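## Task

Pull the drawer of cooler COLD open and lift out its rear block, the one farther from the handle, then set it down flat within the locators of deck slot D2. Each of its 5 loose tubes must still be in the bore it began in. Afterwards push the drawer fully closed (COLD's lamp stays on until it is). The front block has to remain flat in its own place with every tube in its bore, and plate P1 must stay on D1 as it was. Nothing may rely on the robot holding it. Finish by opening the fingers and moving the gripper away.

## Robot and tools

ROBOT. A single six-joint Doosan M1013 arm carrying a Robotiq 2F-140 two-finger gripper. Since there is one arm, every command row is one list of 9 numbers. Layout: slot D1 is beside COLD, D2 lies past D1. COLD is loose on the table; it has to finish within about a finger's width of its start, upright and barely rotated. The lamp on COLD shows the drawer is not fully shut. Occasionally a held part gets tugged or a loose item gets pushed by an outside disturbance.

FRAMES. Results report the hand in the scene frame: origin on the tabletop under the arm base, +z up, +y to the left when facing along +x. end_effector_position is in metres and marks the point between closed pads; orientation is a wxyz quaternion; velocities in m/s and rad/s. The reported position can be a little off, more so at long reach. Commands, however, are in the gripper's own axes: fingers point along its +z, and they close along its y.

THE ROW. Nine numbers, each in [-1, 1]: dx, dy, dz, rx, ry, rz, position, force_limit, speed. The first six are an offset, not a pose: a displacement of the gripper from its measured pose in the latest result that reported it (before any such result exists, and for the second or later call within one reply, from wherever the robot is when that call begins). 1.0 equals 0.6 m for dx..dz and 180 degrees for rx..rz; rx, ry, rz form one rotation vector. Every row in a list refers to that same base pose, not to the row before it. All-zero offsets do not mean hold still: they pull the hand back to the base pose. The last three numbers are absolute gripper settings. position: +1 fully open (140 mm), about -0.8 where pads touch, -1 closes until blocked. force_limit: roughly 14 N at -1, 60 N at 0, 107 N at +1 (for parts up to 40 mm wide). speed: pad gap changes at about 30 mm/s at -1, 140 at 0, 250 at +1.

MOTION LIMITS. Each control step, the commanded pose is clipped to at most 70 mm and 16 degrees from the measured pose, so a distant target may need several calls; check the reported pose and send the remainder. Position wins over orientation if both cannot be met. The elbow cannot fully straighten. Joint speed caps: 2.09 rad/s waist and shoulder, 3.14 elbow, 3.93 for the three wrist joints, with 0.3 s to ramp up.

TOOLS.
execute_actions {actions, pictures}: actions holds at most one item. An empty list just reports state (with images). {"rows": [...], "steps": n} runs 1 to 15 rows over n control steps (1/30 s each, n up to 15, default 15, minimum 5); one row per step, last row repeated. {"steps": n} alone waits up to 300 steps counted from the previous result, reply time included. pictures: true adds camera images. The result is captured 5 steps before the action ends; those steps run while you compose your next reply. Only when nothing is pending does a "Hand target" line appear.
move {target, speed}: target is one 9-number row as above (offset from the same base pose); the hand follows a straight path there lasting 0.5 to 10 s, cut off at 10 s. speed is in m/s, 0.002 to 0.5, default 0.25; rotation is capped at twice that in rad/s. Finger values apply at the start. The path ignores obstacles, and the hand can lag, drift or overshoot the speed, especially near full reach. Its result adds a "move:" line: done, off_target, moving, held or fault, plus limits (paced = pose clipped; held = some steps blocked, after which it may jump fast) and distance from target.
wait {seconds}: 0 to 10 s with no new command.
zoom_image {camera, region}: camera is cam_head_left or cam_head_right (672x504 images); region [x0, y0, x1, y1] in pixels from the top-left, at most 504x504.
read_manual {section}: only "licences"; moves nothing.
finished_scene {scene}: ends the current scene (give its number) and grades it; irreversible.

READING RESULTS. object_status: 0 moving, 1 blocked while opening, 2 blocked while closing (a grip), 3 reached target or pads met (a thin item may still be held). Confirm a grip with 2. position_measured is in counts, 3 fully open to 230 pads touching, not linear. To squeeze harder while holding, raise force_limit and nudge position from -1 to -0.98 or back. Fingertips extend about 33 mm past the reported point when closed, 9 mm when open, and travel about 24 mm outward while closing, so keep clearance from surfaces. "pose unreachable" means the clearance check altered or blocked a command; HELD flags the affected steps. The simulation keeps running while you think.

HAZARDS. The arm is very stiff: commanding even a few millimetres into a firm surface can trip a fault, and the pressure persists until you back away. A torque fault (joint load limits in N m: waist 295, shoulder 295, elbow 139, wrist joints 39.1 each, held weight included) or an external force of 144 N freezes the arm for 10 s and drops the rest of the call. Holding loads heats motors; MOTOR HOT warns, and OVER-TEMPERATURE FAULT applies the brakes until cool. Approach contacts slowly, avoid drops, slams and hard shoves, keep tubes seated, and never let anything leave the table.

Each tool is called after "Call:" as name([rows], argument=value, ...), one row to a line, values as JSON.

## Session

Call:
execute_actions(actions=[])

Scene clock: 0.00 s of 10800.00 s.
end_effector_position=(+0.6906, +0.1608, +0.1892) position_measured=3 object_status=3 end_effector_quat_wxyz=(-0.034, +0.990, -0.136, +0.011) end_effector_velocity=(+0.000, +0.001, +0.000) end_effector_angular_velocity=(+0.002, -0.000, +0.001)
Joint positions: [0.168 0.348 1.758 0.071 0.993 1.959]
Joint velocities: [ 0.001  0.    -0.001  0.002  0.    -0.001]
Hand target: +0.691, +0.161, +0.189; -0.034, +0.990, -0.136, +0.011

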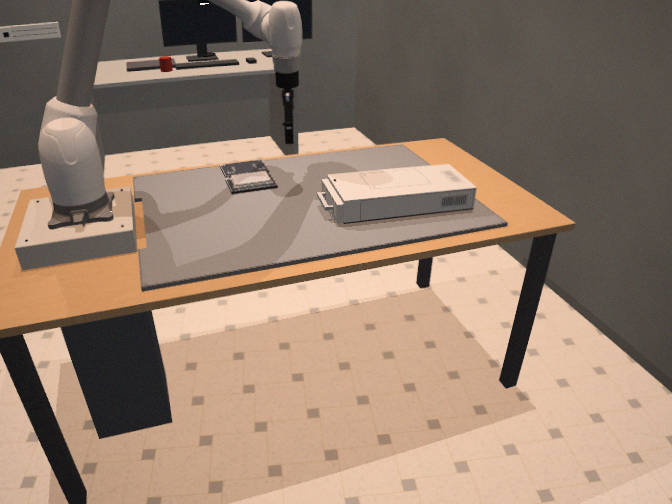

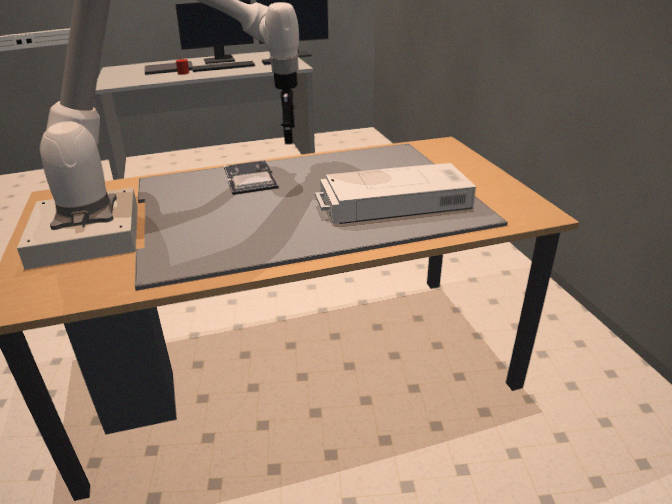

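Call:
zoom_image(camera="cam_head_left", region=[200, 80, 500, 240])

Call:
zoom_image(camera="cam_head_right", region=[200, 80, 500, 240])

Region (200, 80, 500, 240) of cam_head_left's 672x504 image, scaled by 1.680, with more detail than that image has; it fills the top 269 rows of this view, and the rest is white.

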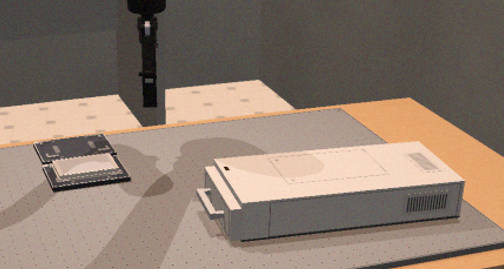

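Region (200, 80, 500, 240) of cam_head_right's 672x504 image, scaled by 1.680, with more detail than that image has; it fills the top 269 rows of this view, and the rest is white.

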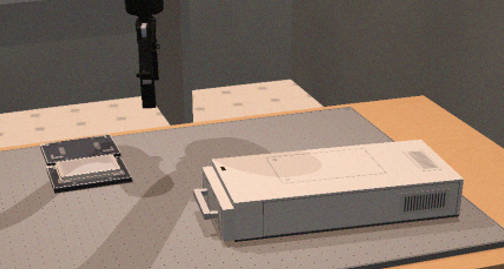

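Call:
move(target=[-0.1,0.3,0.15,0,0,0.413,-0.3,0,0])

Scene clock: 3.30 s of 10800.00 s.
end_effector_position=(+0.5873, +0.0103, +0.0858) position_measured=167 object_status=3 end_effector_quat_wxyz=(-0.034, +0.707, -0.707, -0.012) end_effector_velocity=(+0.000, -0.001, -0.000) end_effector_angular_velocity=(+0.000, -0.000, -0.004)
Joint positions: [-0.065  0.299  2.065  0.101  0.751  2.988]
Joint velocities: [-0.002  0.     0.     0.    -0.     0.002]
Hand target: +0.587, +0.010, +0.086; -0.034, +0.707, -0.707, -0.012
Off the commanded pose: 0.000 m, 0 deg.
Kept back: nothing.
move: done

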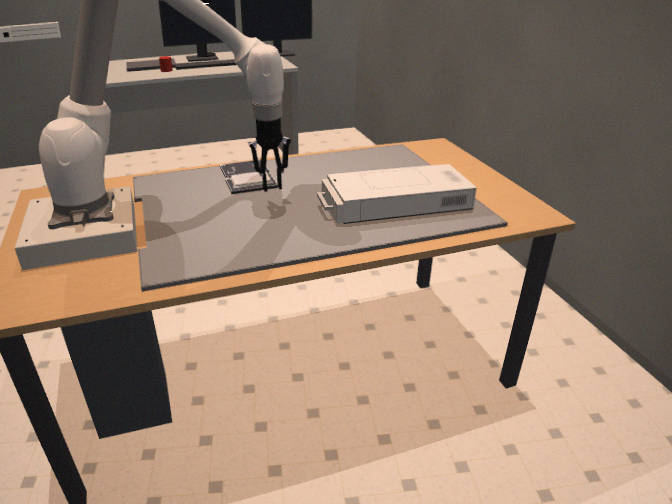

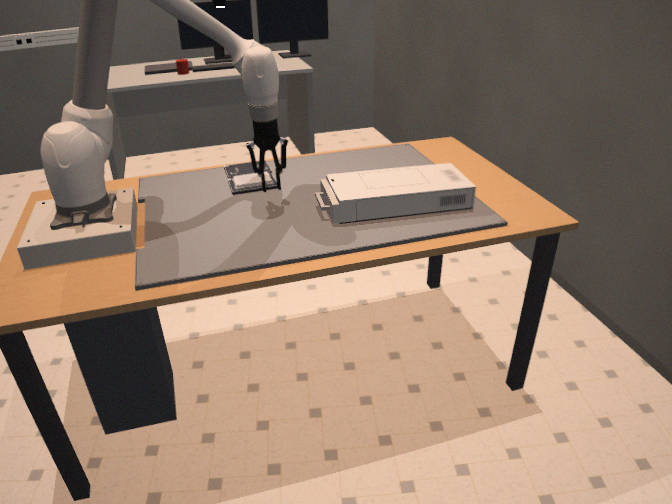

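Call:
move(target=[0.19,-0.15,0,-0.0099,0.0207,0,-0.3,0,0])

Call:
zoom_image(camera="cam_head_left", region=[260, 140, 380, 240])

Call:
zoom_image(camera="cam_head_right", region=[260, 140, 380, 240])

Scene clock: 4.63 s of 10800.00 s.
end_effector_position=(+0.6773, -0.1035, +0.0812) position_measured=167 object_status=3 end_effector_quat_wxyz=(-0.000, +0.707, -0.707, -0.000) end_effector_velocity=(+0.001, -0.002, +0.001) end_effector_angular_velocity=(-0.001, -0.001, -0.003)
Joint positions: [-0.187  0.441  1.854  0.002  0.844  2.937]
Joint velocities: [-0.003  0.001 -0.003 -0.001  0.     0.001]
Hand target: +0.677, -0.104, +0.081; -0.000, +0.707, -0.707, -0.000
Off the commanded pose: 0.000 m, 0 deg.
Kept back: nothing.
move: done

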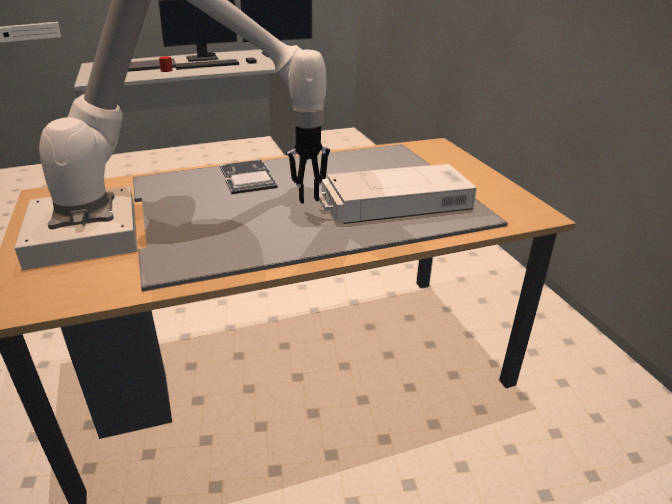

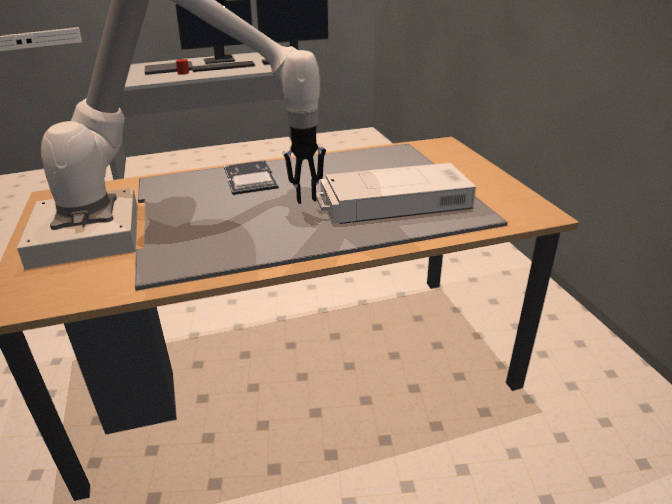

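Region (260, 140, 380, 240) of cam_head_left's 672x504 image, scaled by 4.200, with more detail than that image has.

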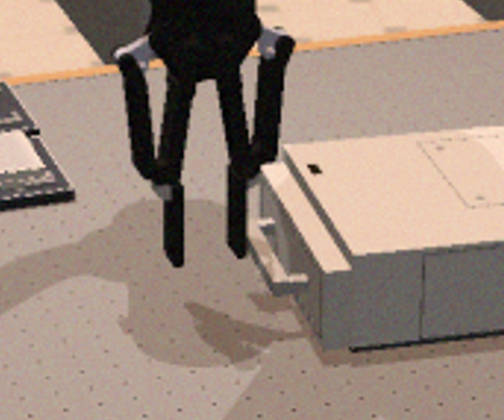

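Region (260, 140, 380, 240) of cam_head_right's 672x504 image, scaled by 4.200, with more detail than that image has.

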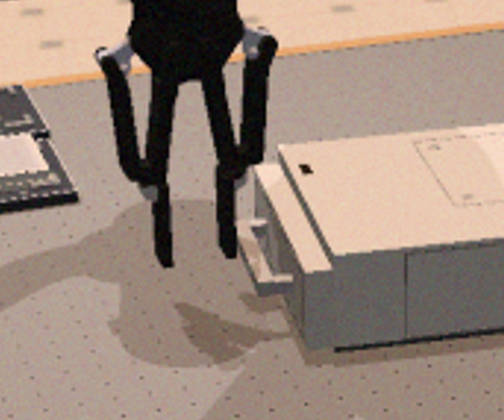

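Call:
move(target=[0.03,0,-0.05,0,0,0,-0.3,0,0])

Call:
move(target=[0,-0.05,0,0,0,0,-0.3,0,0])

Call:
move(target=[0,0,0.03,0,0,0,-0.3,0,0], speed=0.05)

Call:
zoom_image(camera="cam_head_left", region=[280, 160, 360, 230])

Call:
zoom_image(camera="cam_head_right", region=[280, 160, 360, 230])

Scene clock: 5.80 s of 10800.00 s.
end_effector_position=(+0.6773, -0.1215, +0.1111) position_measured=167 object_status=3 end_effector_quat_wxyz=(-0.000, +0.707, -0.707, -0.000) end_effector_velocity=(+0.001, +0.001, +0.001) end_effector_angular_velocity=(+0.000, -0.002, -0.000)
Joint positions: [-0.213  0.412  1.83   0.002  0.897  2.912]
Joint velocities: [ 0.001 -0.    -0.002  0.001  0.     0.001]
Hand target: +0.677, -0.122, +0.111; -0.000, +0.707, -0.707, -0.000
Off the commanded pose: 0.000 m, 0 deg.
Kept back: nothing.
move: done

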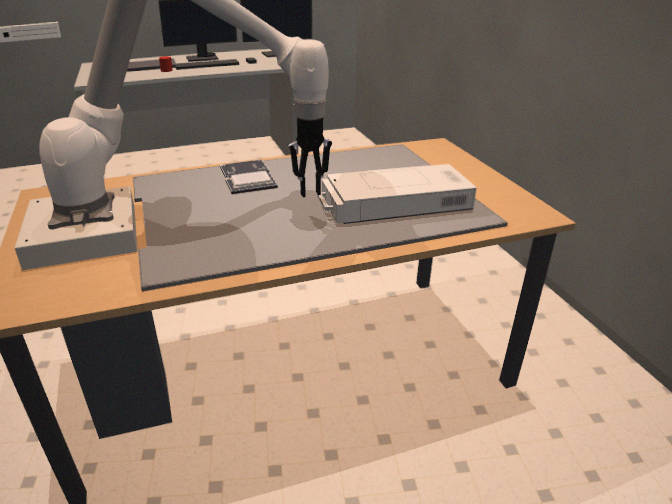

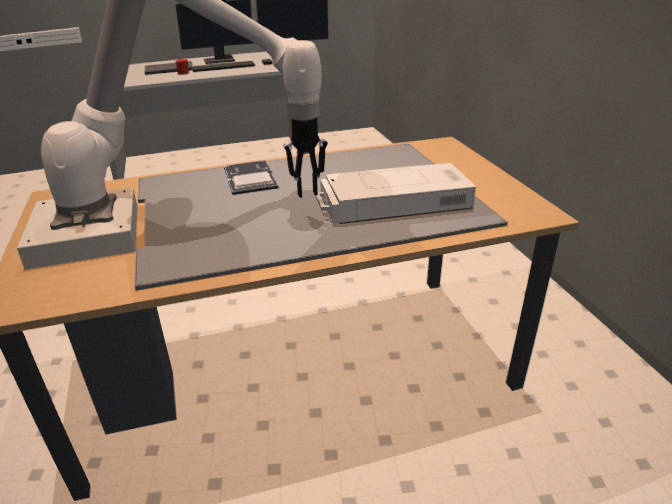

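Scene clock: 6.53 s of 10800.00 s.
end_effector_position=(+0.7071, -0.1215, +0.1111) position_measured=167 object_status=3 end_effector_quat_wxyz=(+0.000, +0.707, -0.707, -0.000) end_effector_velocity=(+0.001, -0.002, +0.000) end_effector_angular_velocity=(-0.001, -0.001, -0.003)
Joint positions: [-0.203  0.451  1.768  0.002  0.92   2.921]
Joint velocities: [-0.002  0.001 -0.002 -0.001 -0.     0.001]
Hand target: +0.707, -0.122, +0.111; -0.000, +0.707, -0.707, -0.000
Off the commanded pose: 0.000 m, 0 deg.
Kept back: nothing.
move: done

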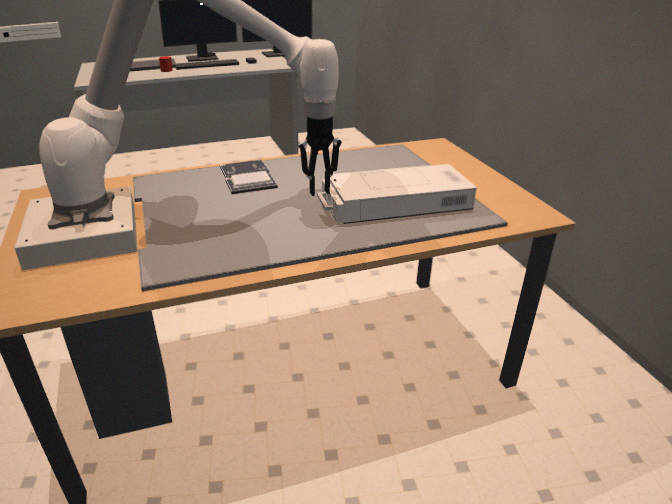

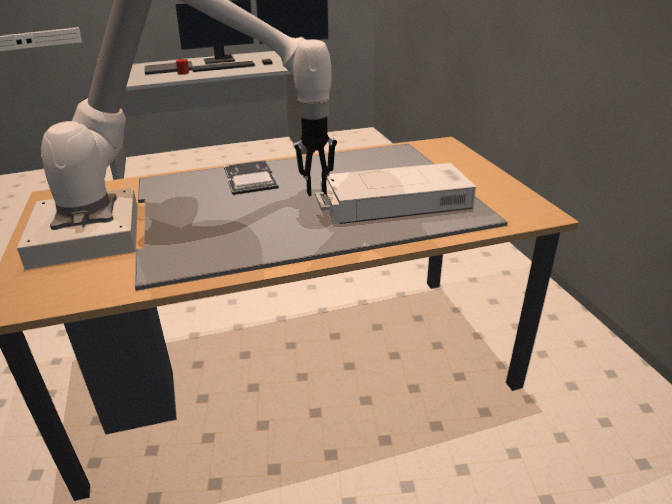

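Scene clock: 7.27 s of 10800.00 s.
end_effector_position=(+0.7071, -0.1215, +0.0932) position_measured=167 object_status=3 end_effector_quat_wxyz=(+0.000, +0.707, -0.707, -0.000) end_effector_velocity=(-0.000, +0.001, -0.000) end_effector_angular_velocity=(+0.000, +0.000, +0.000)
Joint positions: [-0.203  0.469  1.779  0.002  0.891  2.921]
Joint velocities: [ 0.001  0.     0.001  0.    -0.001  0.   ]
Hand target: +0.707, -0.121, +0.093; +0.000, +0.707, -0.707, -0.000
Off the commanded pose: 0.000 m, 0 deg.
Kept back: nothing.
move: done

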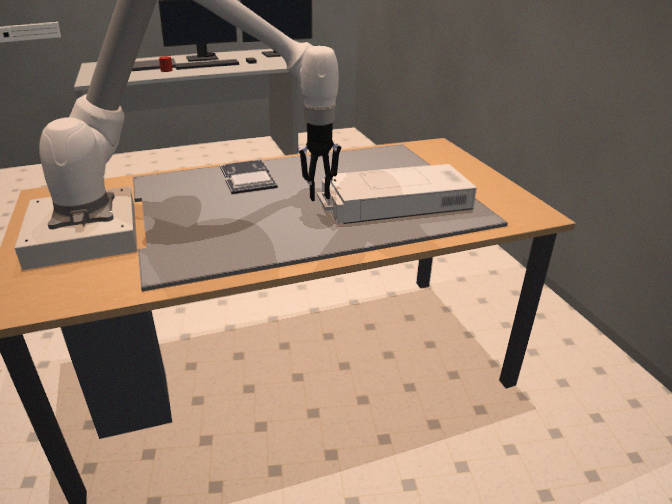

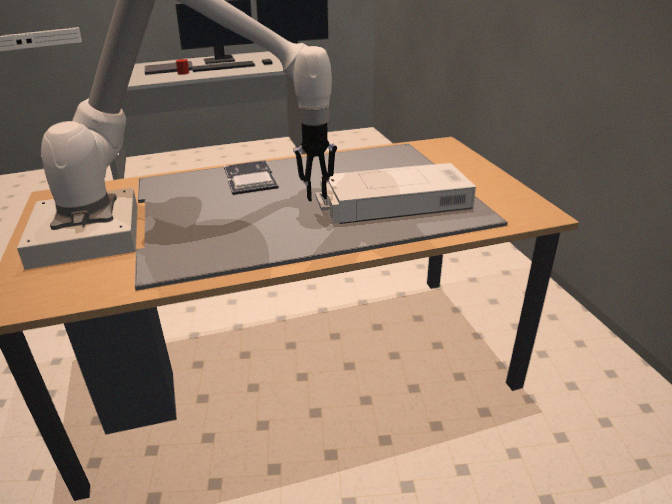

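Region (280, 160, 360, 230) of cam_head_left's 672x504 image, scaled by 6.300, with more detail than that image has; it fills the top 441 rows of this view, and the rest is white.

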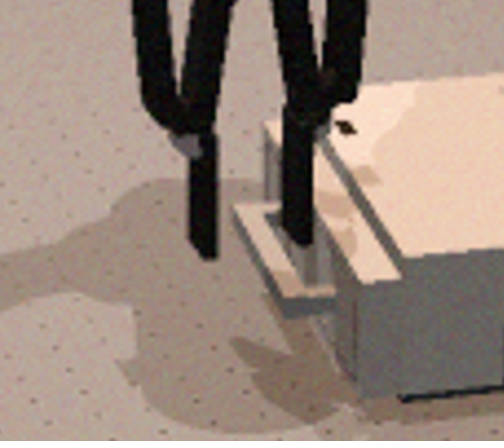

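Region (280, 160, 360, 230) of cam_head_right's 672x504 image, scaled by 6.300, with more detail than that image has; it fills the top 441 rows of this view, and the rest is white.

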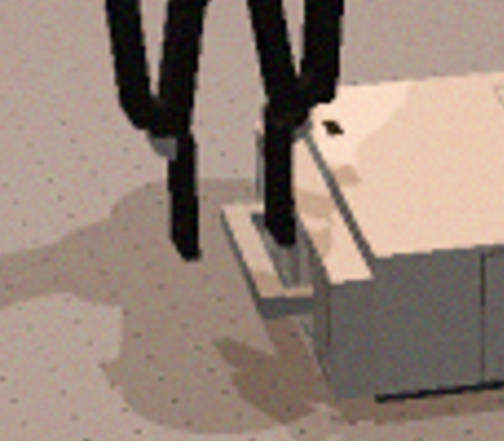

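Looks within the loop. Lower and pull by hooking.

Call:
move(target=[0,0.004,0.04,0,0,0,-0.3,0,0], speed=0.02)

Call:
move(target=[0,0.1,0,0,0,0,-0.3,0,0], speed=0.02)

Call:
zoom_image(camera="cam_head_left", region=[260, 140, 380, 240])

Scene clock: 8.93 s of 10800.00 s.
end_effector_position=(+0.7048, -0.1214, +0.0692) position_measured=167 object_status=3 end_effector_quat_wxyz=(+0.000, +0.707, -0.707, -0.000) end_effector_velocity=(-0.001, -0.001, -0.001) end_effector_angular_velocity=(-0.000, +0.001, -0.001)
Joint positions: [-0.204  0.492  1.798  0.002  0.85   2.92 ]
Joint velocities: [-0.001  0.     0.001 -0.001 -0.001  0.   ]
Hand target: +0.705, -0.121, +0.069; +0.000, +0.707, -0.707, -0.000
Off the commanded pose: 0.000 m, 0 deg.
Kept back: nothing.
move: done

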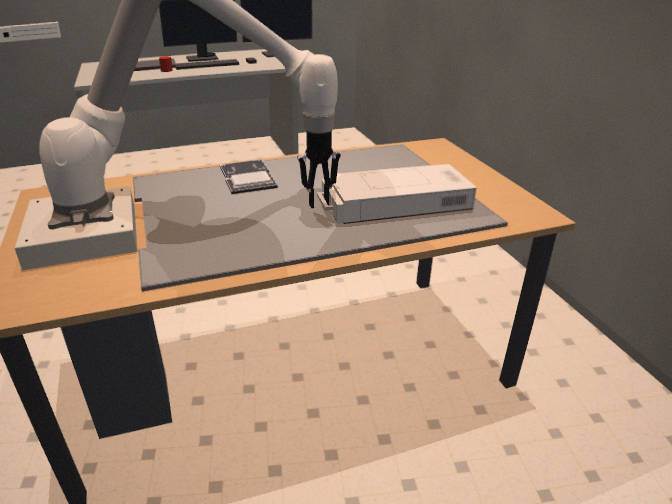

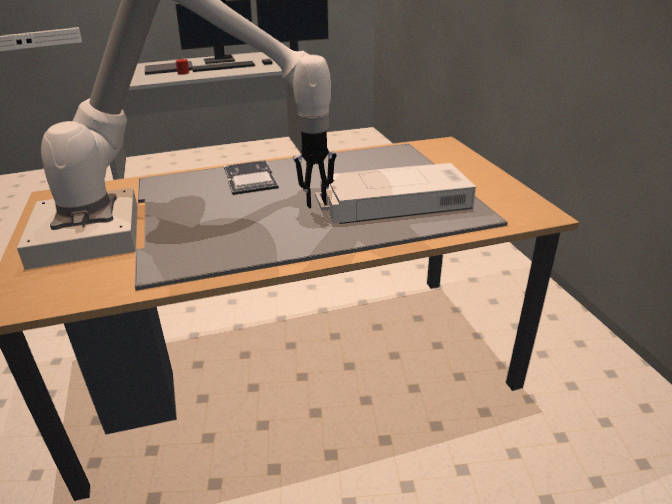

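Scene clock: 12.17 s of 10800.00 s.
end_effector_position=(+0.6448, -0.1214, +0.0692) position_measured=167 object_status=3 end_effector_quat_wxyz=(-0.000, +0.707, -0.707, -0.000) end_effector_velocity=(-0.001, +0.000, -0.000) end_effector_angular_velocity=(+0.000, +0.001, -0.000)
Joint positions: [-0.224  0.419  1.92   0.002  0.801  2.9  ]
Joint velocities: [-0.    -0.001  0.002 -0.    -0.     0.   ]
Hand target: +0.645, -0.121, +0.069; -0.000, +0.707, -0.707, -0.000
Off the commanded pose: 0.000 m, 0 deg.
Kept back: nothing.
move: done

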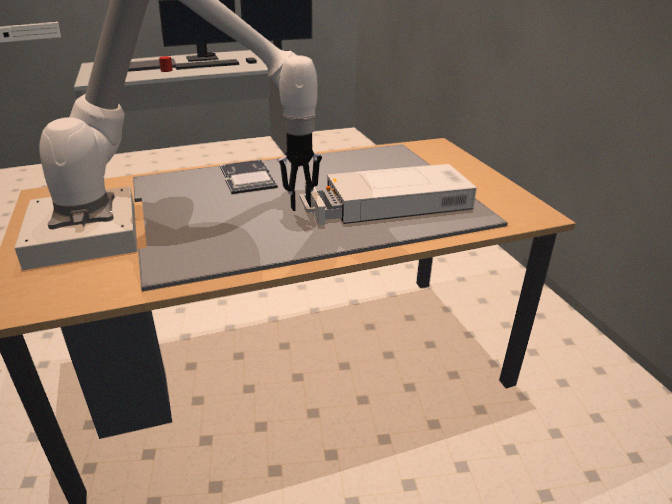

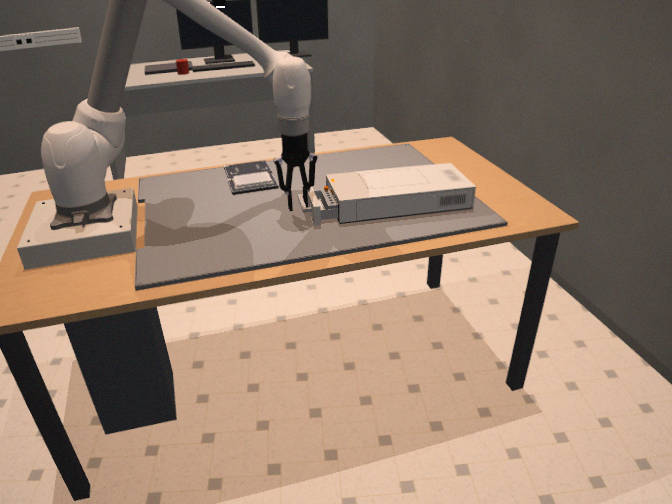

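Region (260, 140, 380, 240) of cam_head_left's 672x504 image, scaled by 4.200, with more detail than that image has.

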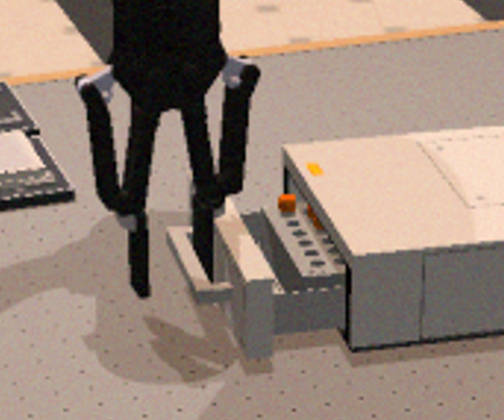

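Call:
move(target=[0,0.2,0,0,0,0,-0.3,0,0], speed=0.04)

Call:
zoom_image(camera="cam_head_left", region=[220, 140, 380, 240])

Scene clock: 15.70 s of 10800.00 s.
end_effector_position=(+0.5248, -0.1214, +0.0691) position_measured=167 object_status=3 end_effector_quat_wxyz=(-0.000, +0.707, -0.707, -0.000) end_effector_velocity=(-0.000, -0.000, -0.000) end_effector_angular_velocity=(-0.000, +0.000, +0.001)
Joint positions: [-0.277  0.273  2.146  0.003  0.721  2.846]
Joint velocities: [-0.    -0.     0.001 -0.001 -0.    -0.001]
Hand target: +0.525, -0.121, +0.069; -0.000, +0.707, -0.707, -0.000
Off the commanded pose: 0.000 m, 0 deg.
Kept back: nothing.
move: done

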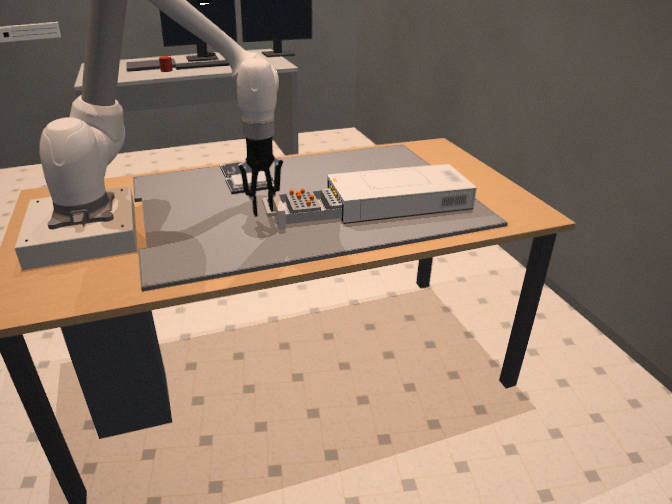

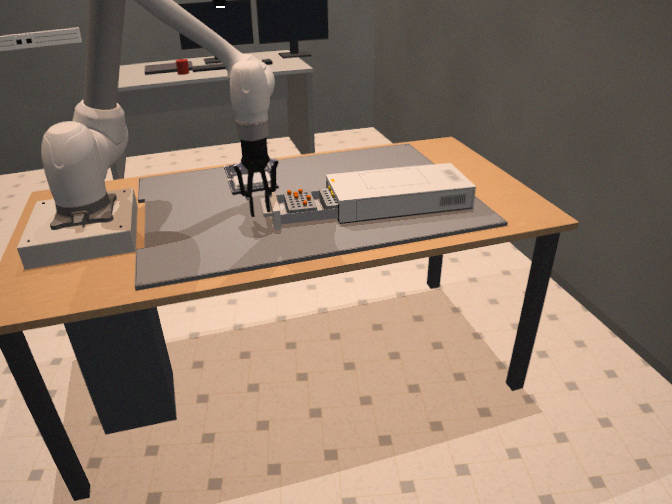

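Region (220, 140, 380, 240) of cam_head_left's 672x504 image, scaled by 3.150, with more detail than that image has; it fills the top 315 rows of this view, and the rest is white.

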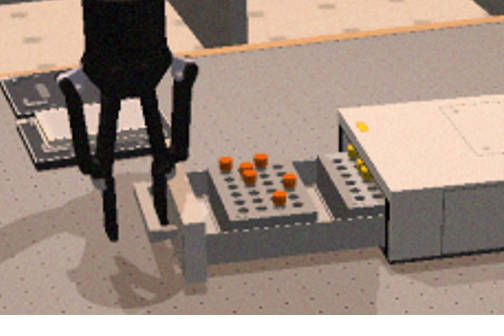

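Call:
move(target=[-0.02,0.12,0,0,0,0,-0.3,0,0], speed=0.03)

Call:
zoom_image(camera="cam_head_left", region=[220, 140, 380, 240])

Scene clock: 18.63 s of 10800.00 s.
end_effector_position=(+0.4528, -0.1094, +0.0690) position_measured=167 object_status=3 end_effector_quat_wxyz=(-0.000, +0.707, -0.707, -0.000) end_effector_velocity=(-0.001, +0.000, -0.000) end_effector_angular_velocity=(+0.001, +0.001, -0.002)
Joint positions: [-0.297  0.178  2.278  0.003  0.684  2.826]
Joint velocities: [-0.001 -0.     0.001  0.001  0.     0.   ]
Hand target: +0.453, -0.109, +0.069; -0.000, +0.707, -0.707, -0.000
Off the commanded pose: 0.000 m, 0 deg.
Kept back: nothing.
move: done

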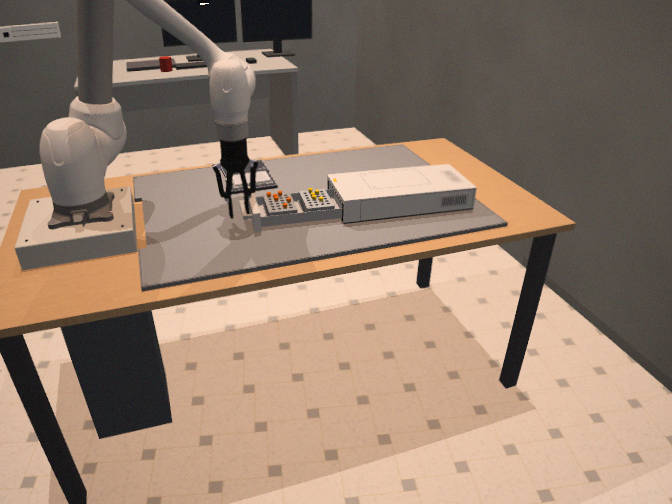

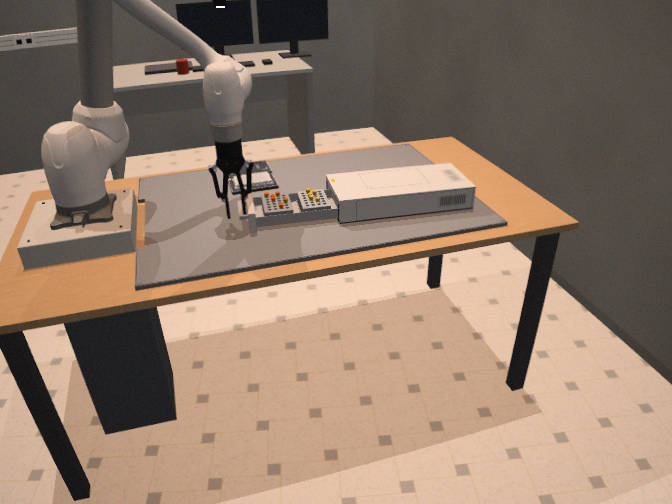

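Region (220, 140, 380, 240) of cam_head_left's 672x504 image, scaled by 3.150, with more detail than that image has; it fills the top 315 rows of this view, and the rest is white.

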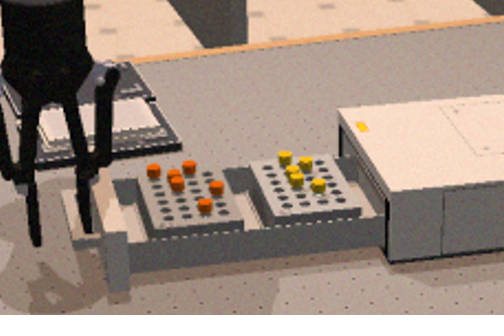

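Call:
move(target=[0,0.025,0,0,0,0,-0.3,0,0], speed=0.015)

Call:
zoom_image(camera="cam_head_left", region=[220, 140, 380, 240])

Scene clock: 20.10 s of 10800.00 s.
end_effector_position=(+0.4383, -0.1095, +0.0691) position_measured=167 object_status=3 end_effector_quat_wxyz=(-0.000, +0.707, -0.707, -0.000) end_effector_velocity=(-0.001, +0.000, -0.000) end_effector_angular_velocity=(+0.000, +0.001, -0.000)
Joint positions: [-0.307  0.158  2.303  0.003  0.677  2.816]
Joint velocities: [-0.    -0.001  0.002 -0.    -0.    -0.   ]
Hand target: +0.438, -0.109, +0.069; -0.000, +0.707, -0.707, -0.000
Off the commanded pose: 0.000 m, 0 deg.
Kept back: nothing.
move: done

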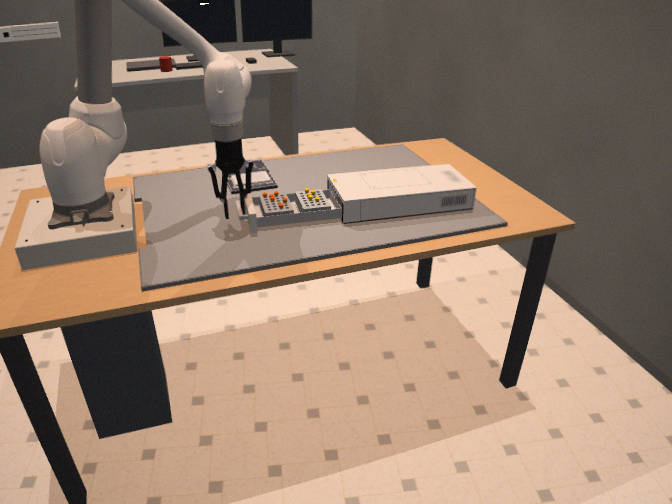

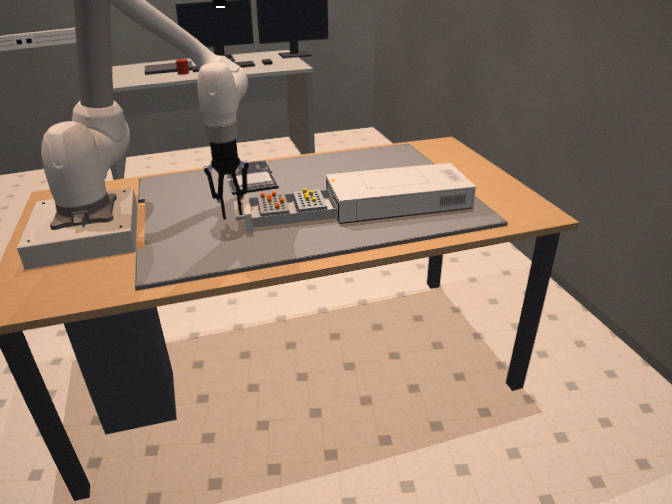

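Region (220, 140, 380, 240) of cam_head_left's 672x504 image, scaled by 3.150, with more detail than that image has; it fills the top 315 rows of this view, and the rest is white.

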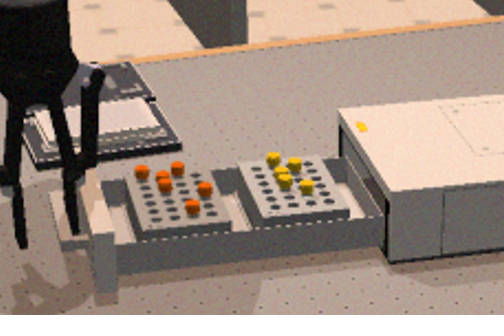

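Call:
move(target=[0,-0.008,0,0,0,0,-0.3,0,0], speed=0.02)

Call:
move(target=[0,0,-0.09,0,0,0,-0.3,0,0], speed=0.1)

Call:
move(target=[0.01,-0.39,0.02,0,0,0.017,0.5,0,0])

Call:
zoom_image(camera="cam_head_left", region=[260, 150, 360, 230])

Call:
zoom_image(camera="cam_head_right", region=[260, 150, 360, 230])

Scene clock: 21.17 s of 10800.00 s.
end_effector_position=(+0.4428, -0.1094, +0.0691) position_measured=167 object_status=3 end_effector_quat_wxyz=(-0.000, +0.707, -0.707, -0.000) end_effector_velocity=(+0.001, -0.001, +0.000) end_effector_angular_velocity=(-0.001, -0.001, -0.003)
Joint positions: [-0.304  0.165  2.295  0.003  0.679  2.819]
Joint velocities: [-0.002  0.    -0.001 -0.001 -0.001  0.002]
Hand target: +0.443, -0.110, +0.069; -0.000, +0.707, -0.707, -0.000
Off the commanded pose: 0.000 m, 0 deg.
Kept back: nothing.
move: done

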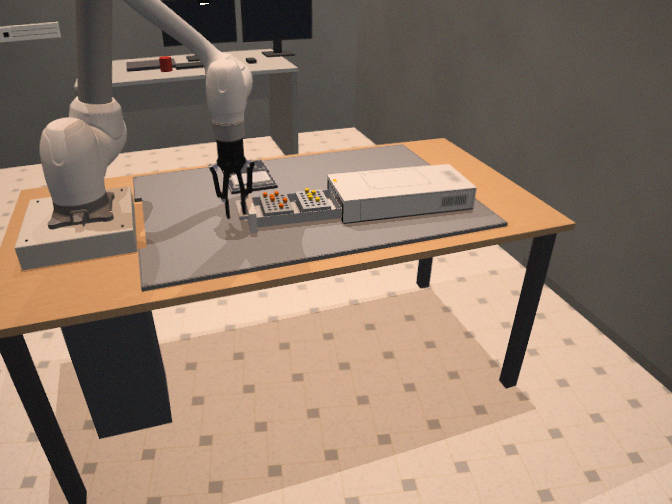

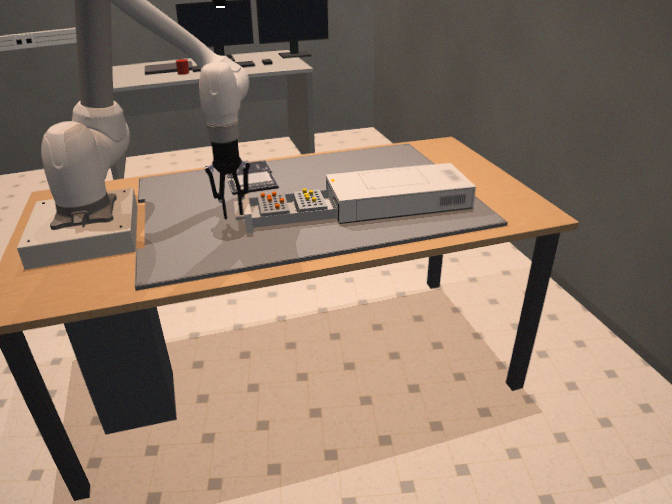

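Scene clock: 22.07 s of 10800.00 s.
end_effector_position=(+0.4428, -0.1095, +0.1230) position_measured=167 object_status=3 end_effector_quat_wxyz=(-0.000, +0.707, -0.707, -0.000) end_effector_velocity=(+0.000, +0.001, +0.000) end_effector_angular_velocity=(-0.000, +0.000, +0.003)
Joint positions: [-0.304  0.08   2.254  0.003  0.805  2.82 ]
Joint velocities: [ 0.002 -0.    -0.    -0.001  0.001 -0.001]
Hand target: +0.443, -0.110, +0.123; -0.000, +0.707, -0.707, -0.000
Off the commanded pose: 0.000 m, 0 deg.
Kept back: nothing.
move: done

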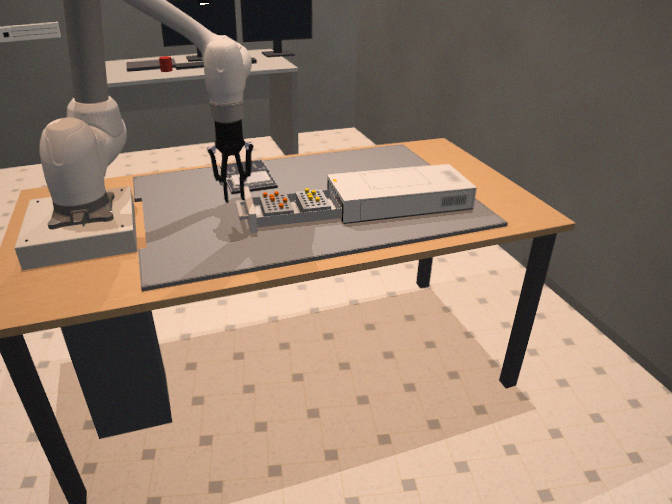

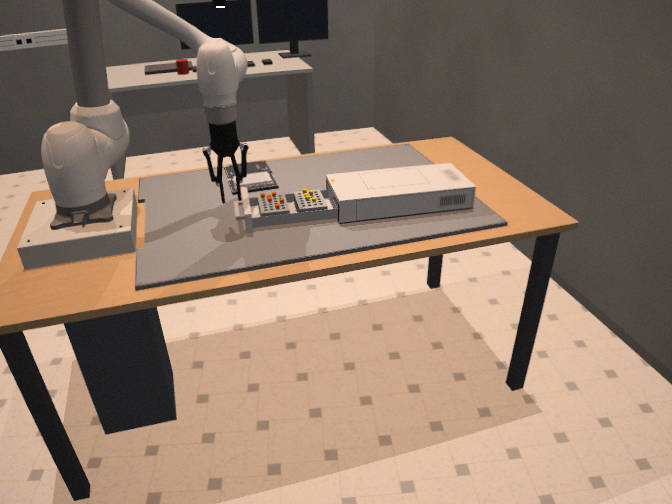

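Scene clock: 23.47 s of 10800.00 s.
end_effector_position=(+0.6768, -0.1156, +0.1114) position_measured=66 object_status=3 end_effector_quat_wxyz=(-0.000, +0.688, -0.726, -0.000) end_effector_velocity=(-0.000, +0.000, -0.000) end_effector_angular_velocity=(+0.000, +0.001, +0.000)
Joint positions: [-0.205  0.41   1.833  0.002  0.896  2.973]
Joint velocities: [ 0.     0.001 -0.     0.     0.001  0.   ]
Hand target: +0.677, -0.116, +0.111; -0.000, +0.688, -0.726, -0.000
Off the commanded pose: 0.000 m, 0 deg.
Kept back: nothing.
move: done

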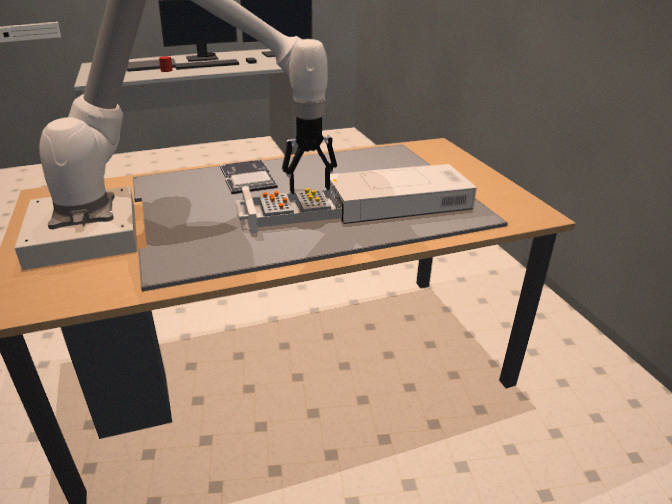

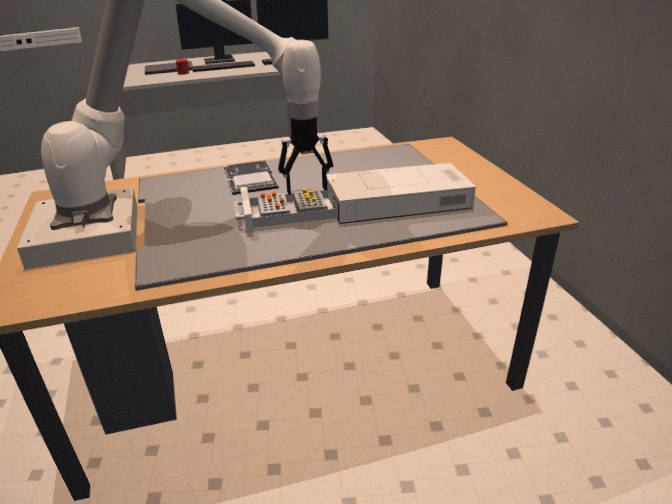

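Region (260, 150, 360, 230) of cam_head_left's 672x504 image, scaled by 5.040, with more detail than that image has; it fills the top 403 rows of this view, and the rest is white.

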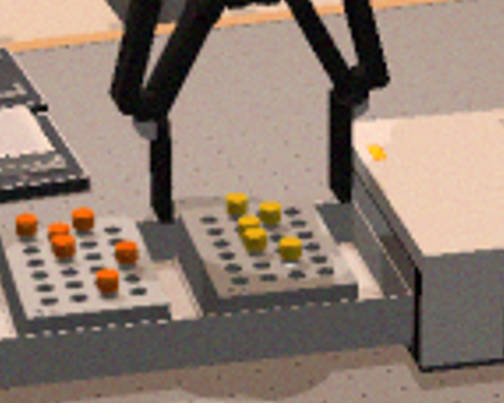

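Region (260, 150, 360, 230) of cam_head_right's 672x504 image, scaled by 5.040, with more detail than that image has; it fills the top 403 rows of this view, and the rest is white.

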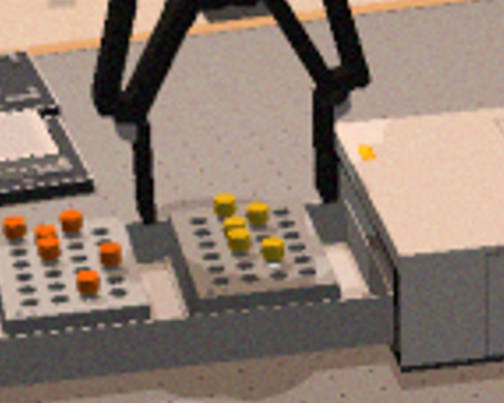

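Call:
move(target=[0,-0.012,0.05,0,0,0,0.5,0,0], speed=0.06)

Call:
zoom_image(camera="cam_head_left", region=[260, 150, 360, 230])

Call:
zoom_image(camera="cam_head_right", region=[260, 150, 360, 230])

Scene clock: 24.53 s of 10800.00 s.
end_effector_position=(+0.6840, -0.1159, +0.0814) position_measured=66 object_status=3 end_effector_quat_wxyz=(-0.000, +0.688, -0.726, -0.000) end_effector_velocity=(-0.000, +0.001, -0.001) end_effector_angular_velocity=(+0.000, +0.001, +0.001)
Joint positions: [-0.203  0.451  1.836  0.002  0.851  2.975]
Joint velocities: [ 0.001  0.     0.001  0.    -0.001  0.   ]
Hand target: +0.684, -0.116, +0.081; -0.000, +0.688, -0.726, -0.000
Off the commanded pose: 0.000 m, 0 deg.
Kept back: nothing.
move: done

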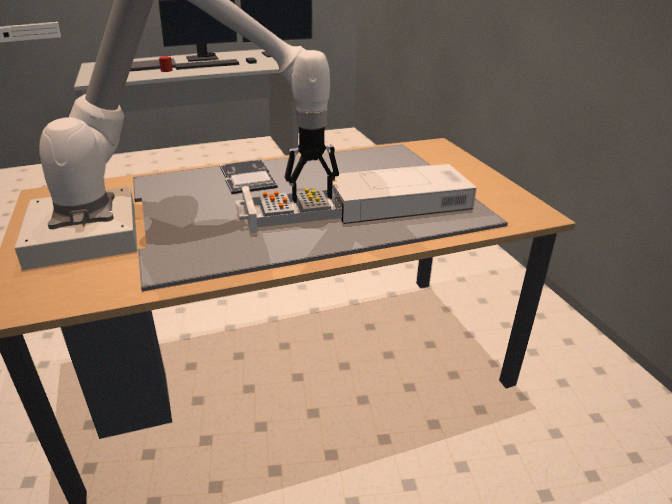

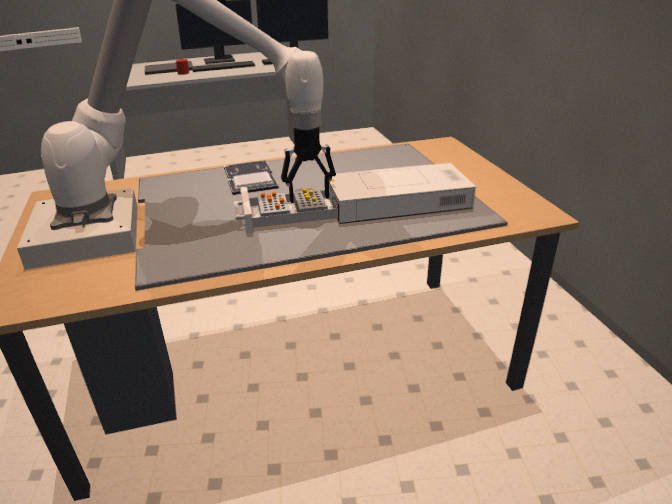

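Region (260, 150, 360, 230) of cam_head_left's 672x504 image, scaled by 5.040, with more detail than that image has; it fills the top 403 rows of this view, and the rest is white.

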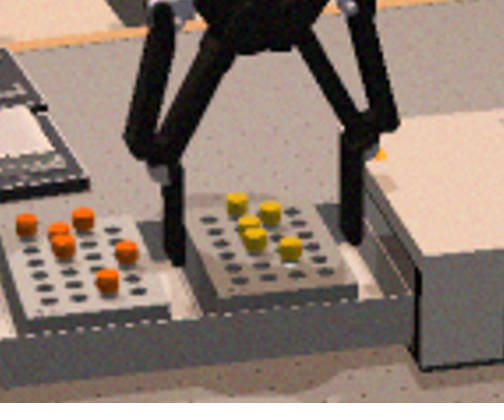

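Region (260, 150, 360, 230) of cam_head_right's 672x504 image, scaled by 5.040, with more detail than that image has; it fills the top 403 rows of this view, and the rest is white.

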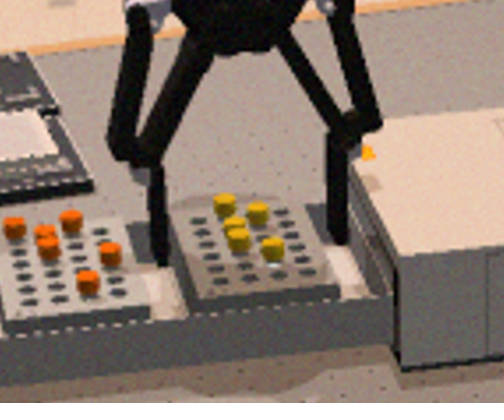

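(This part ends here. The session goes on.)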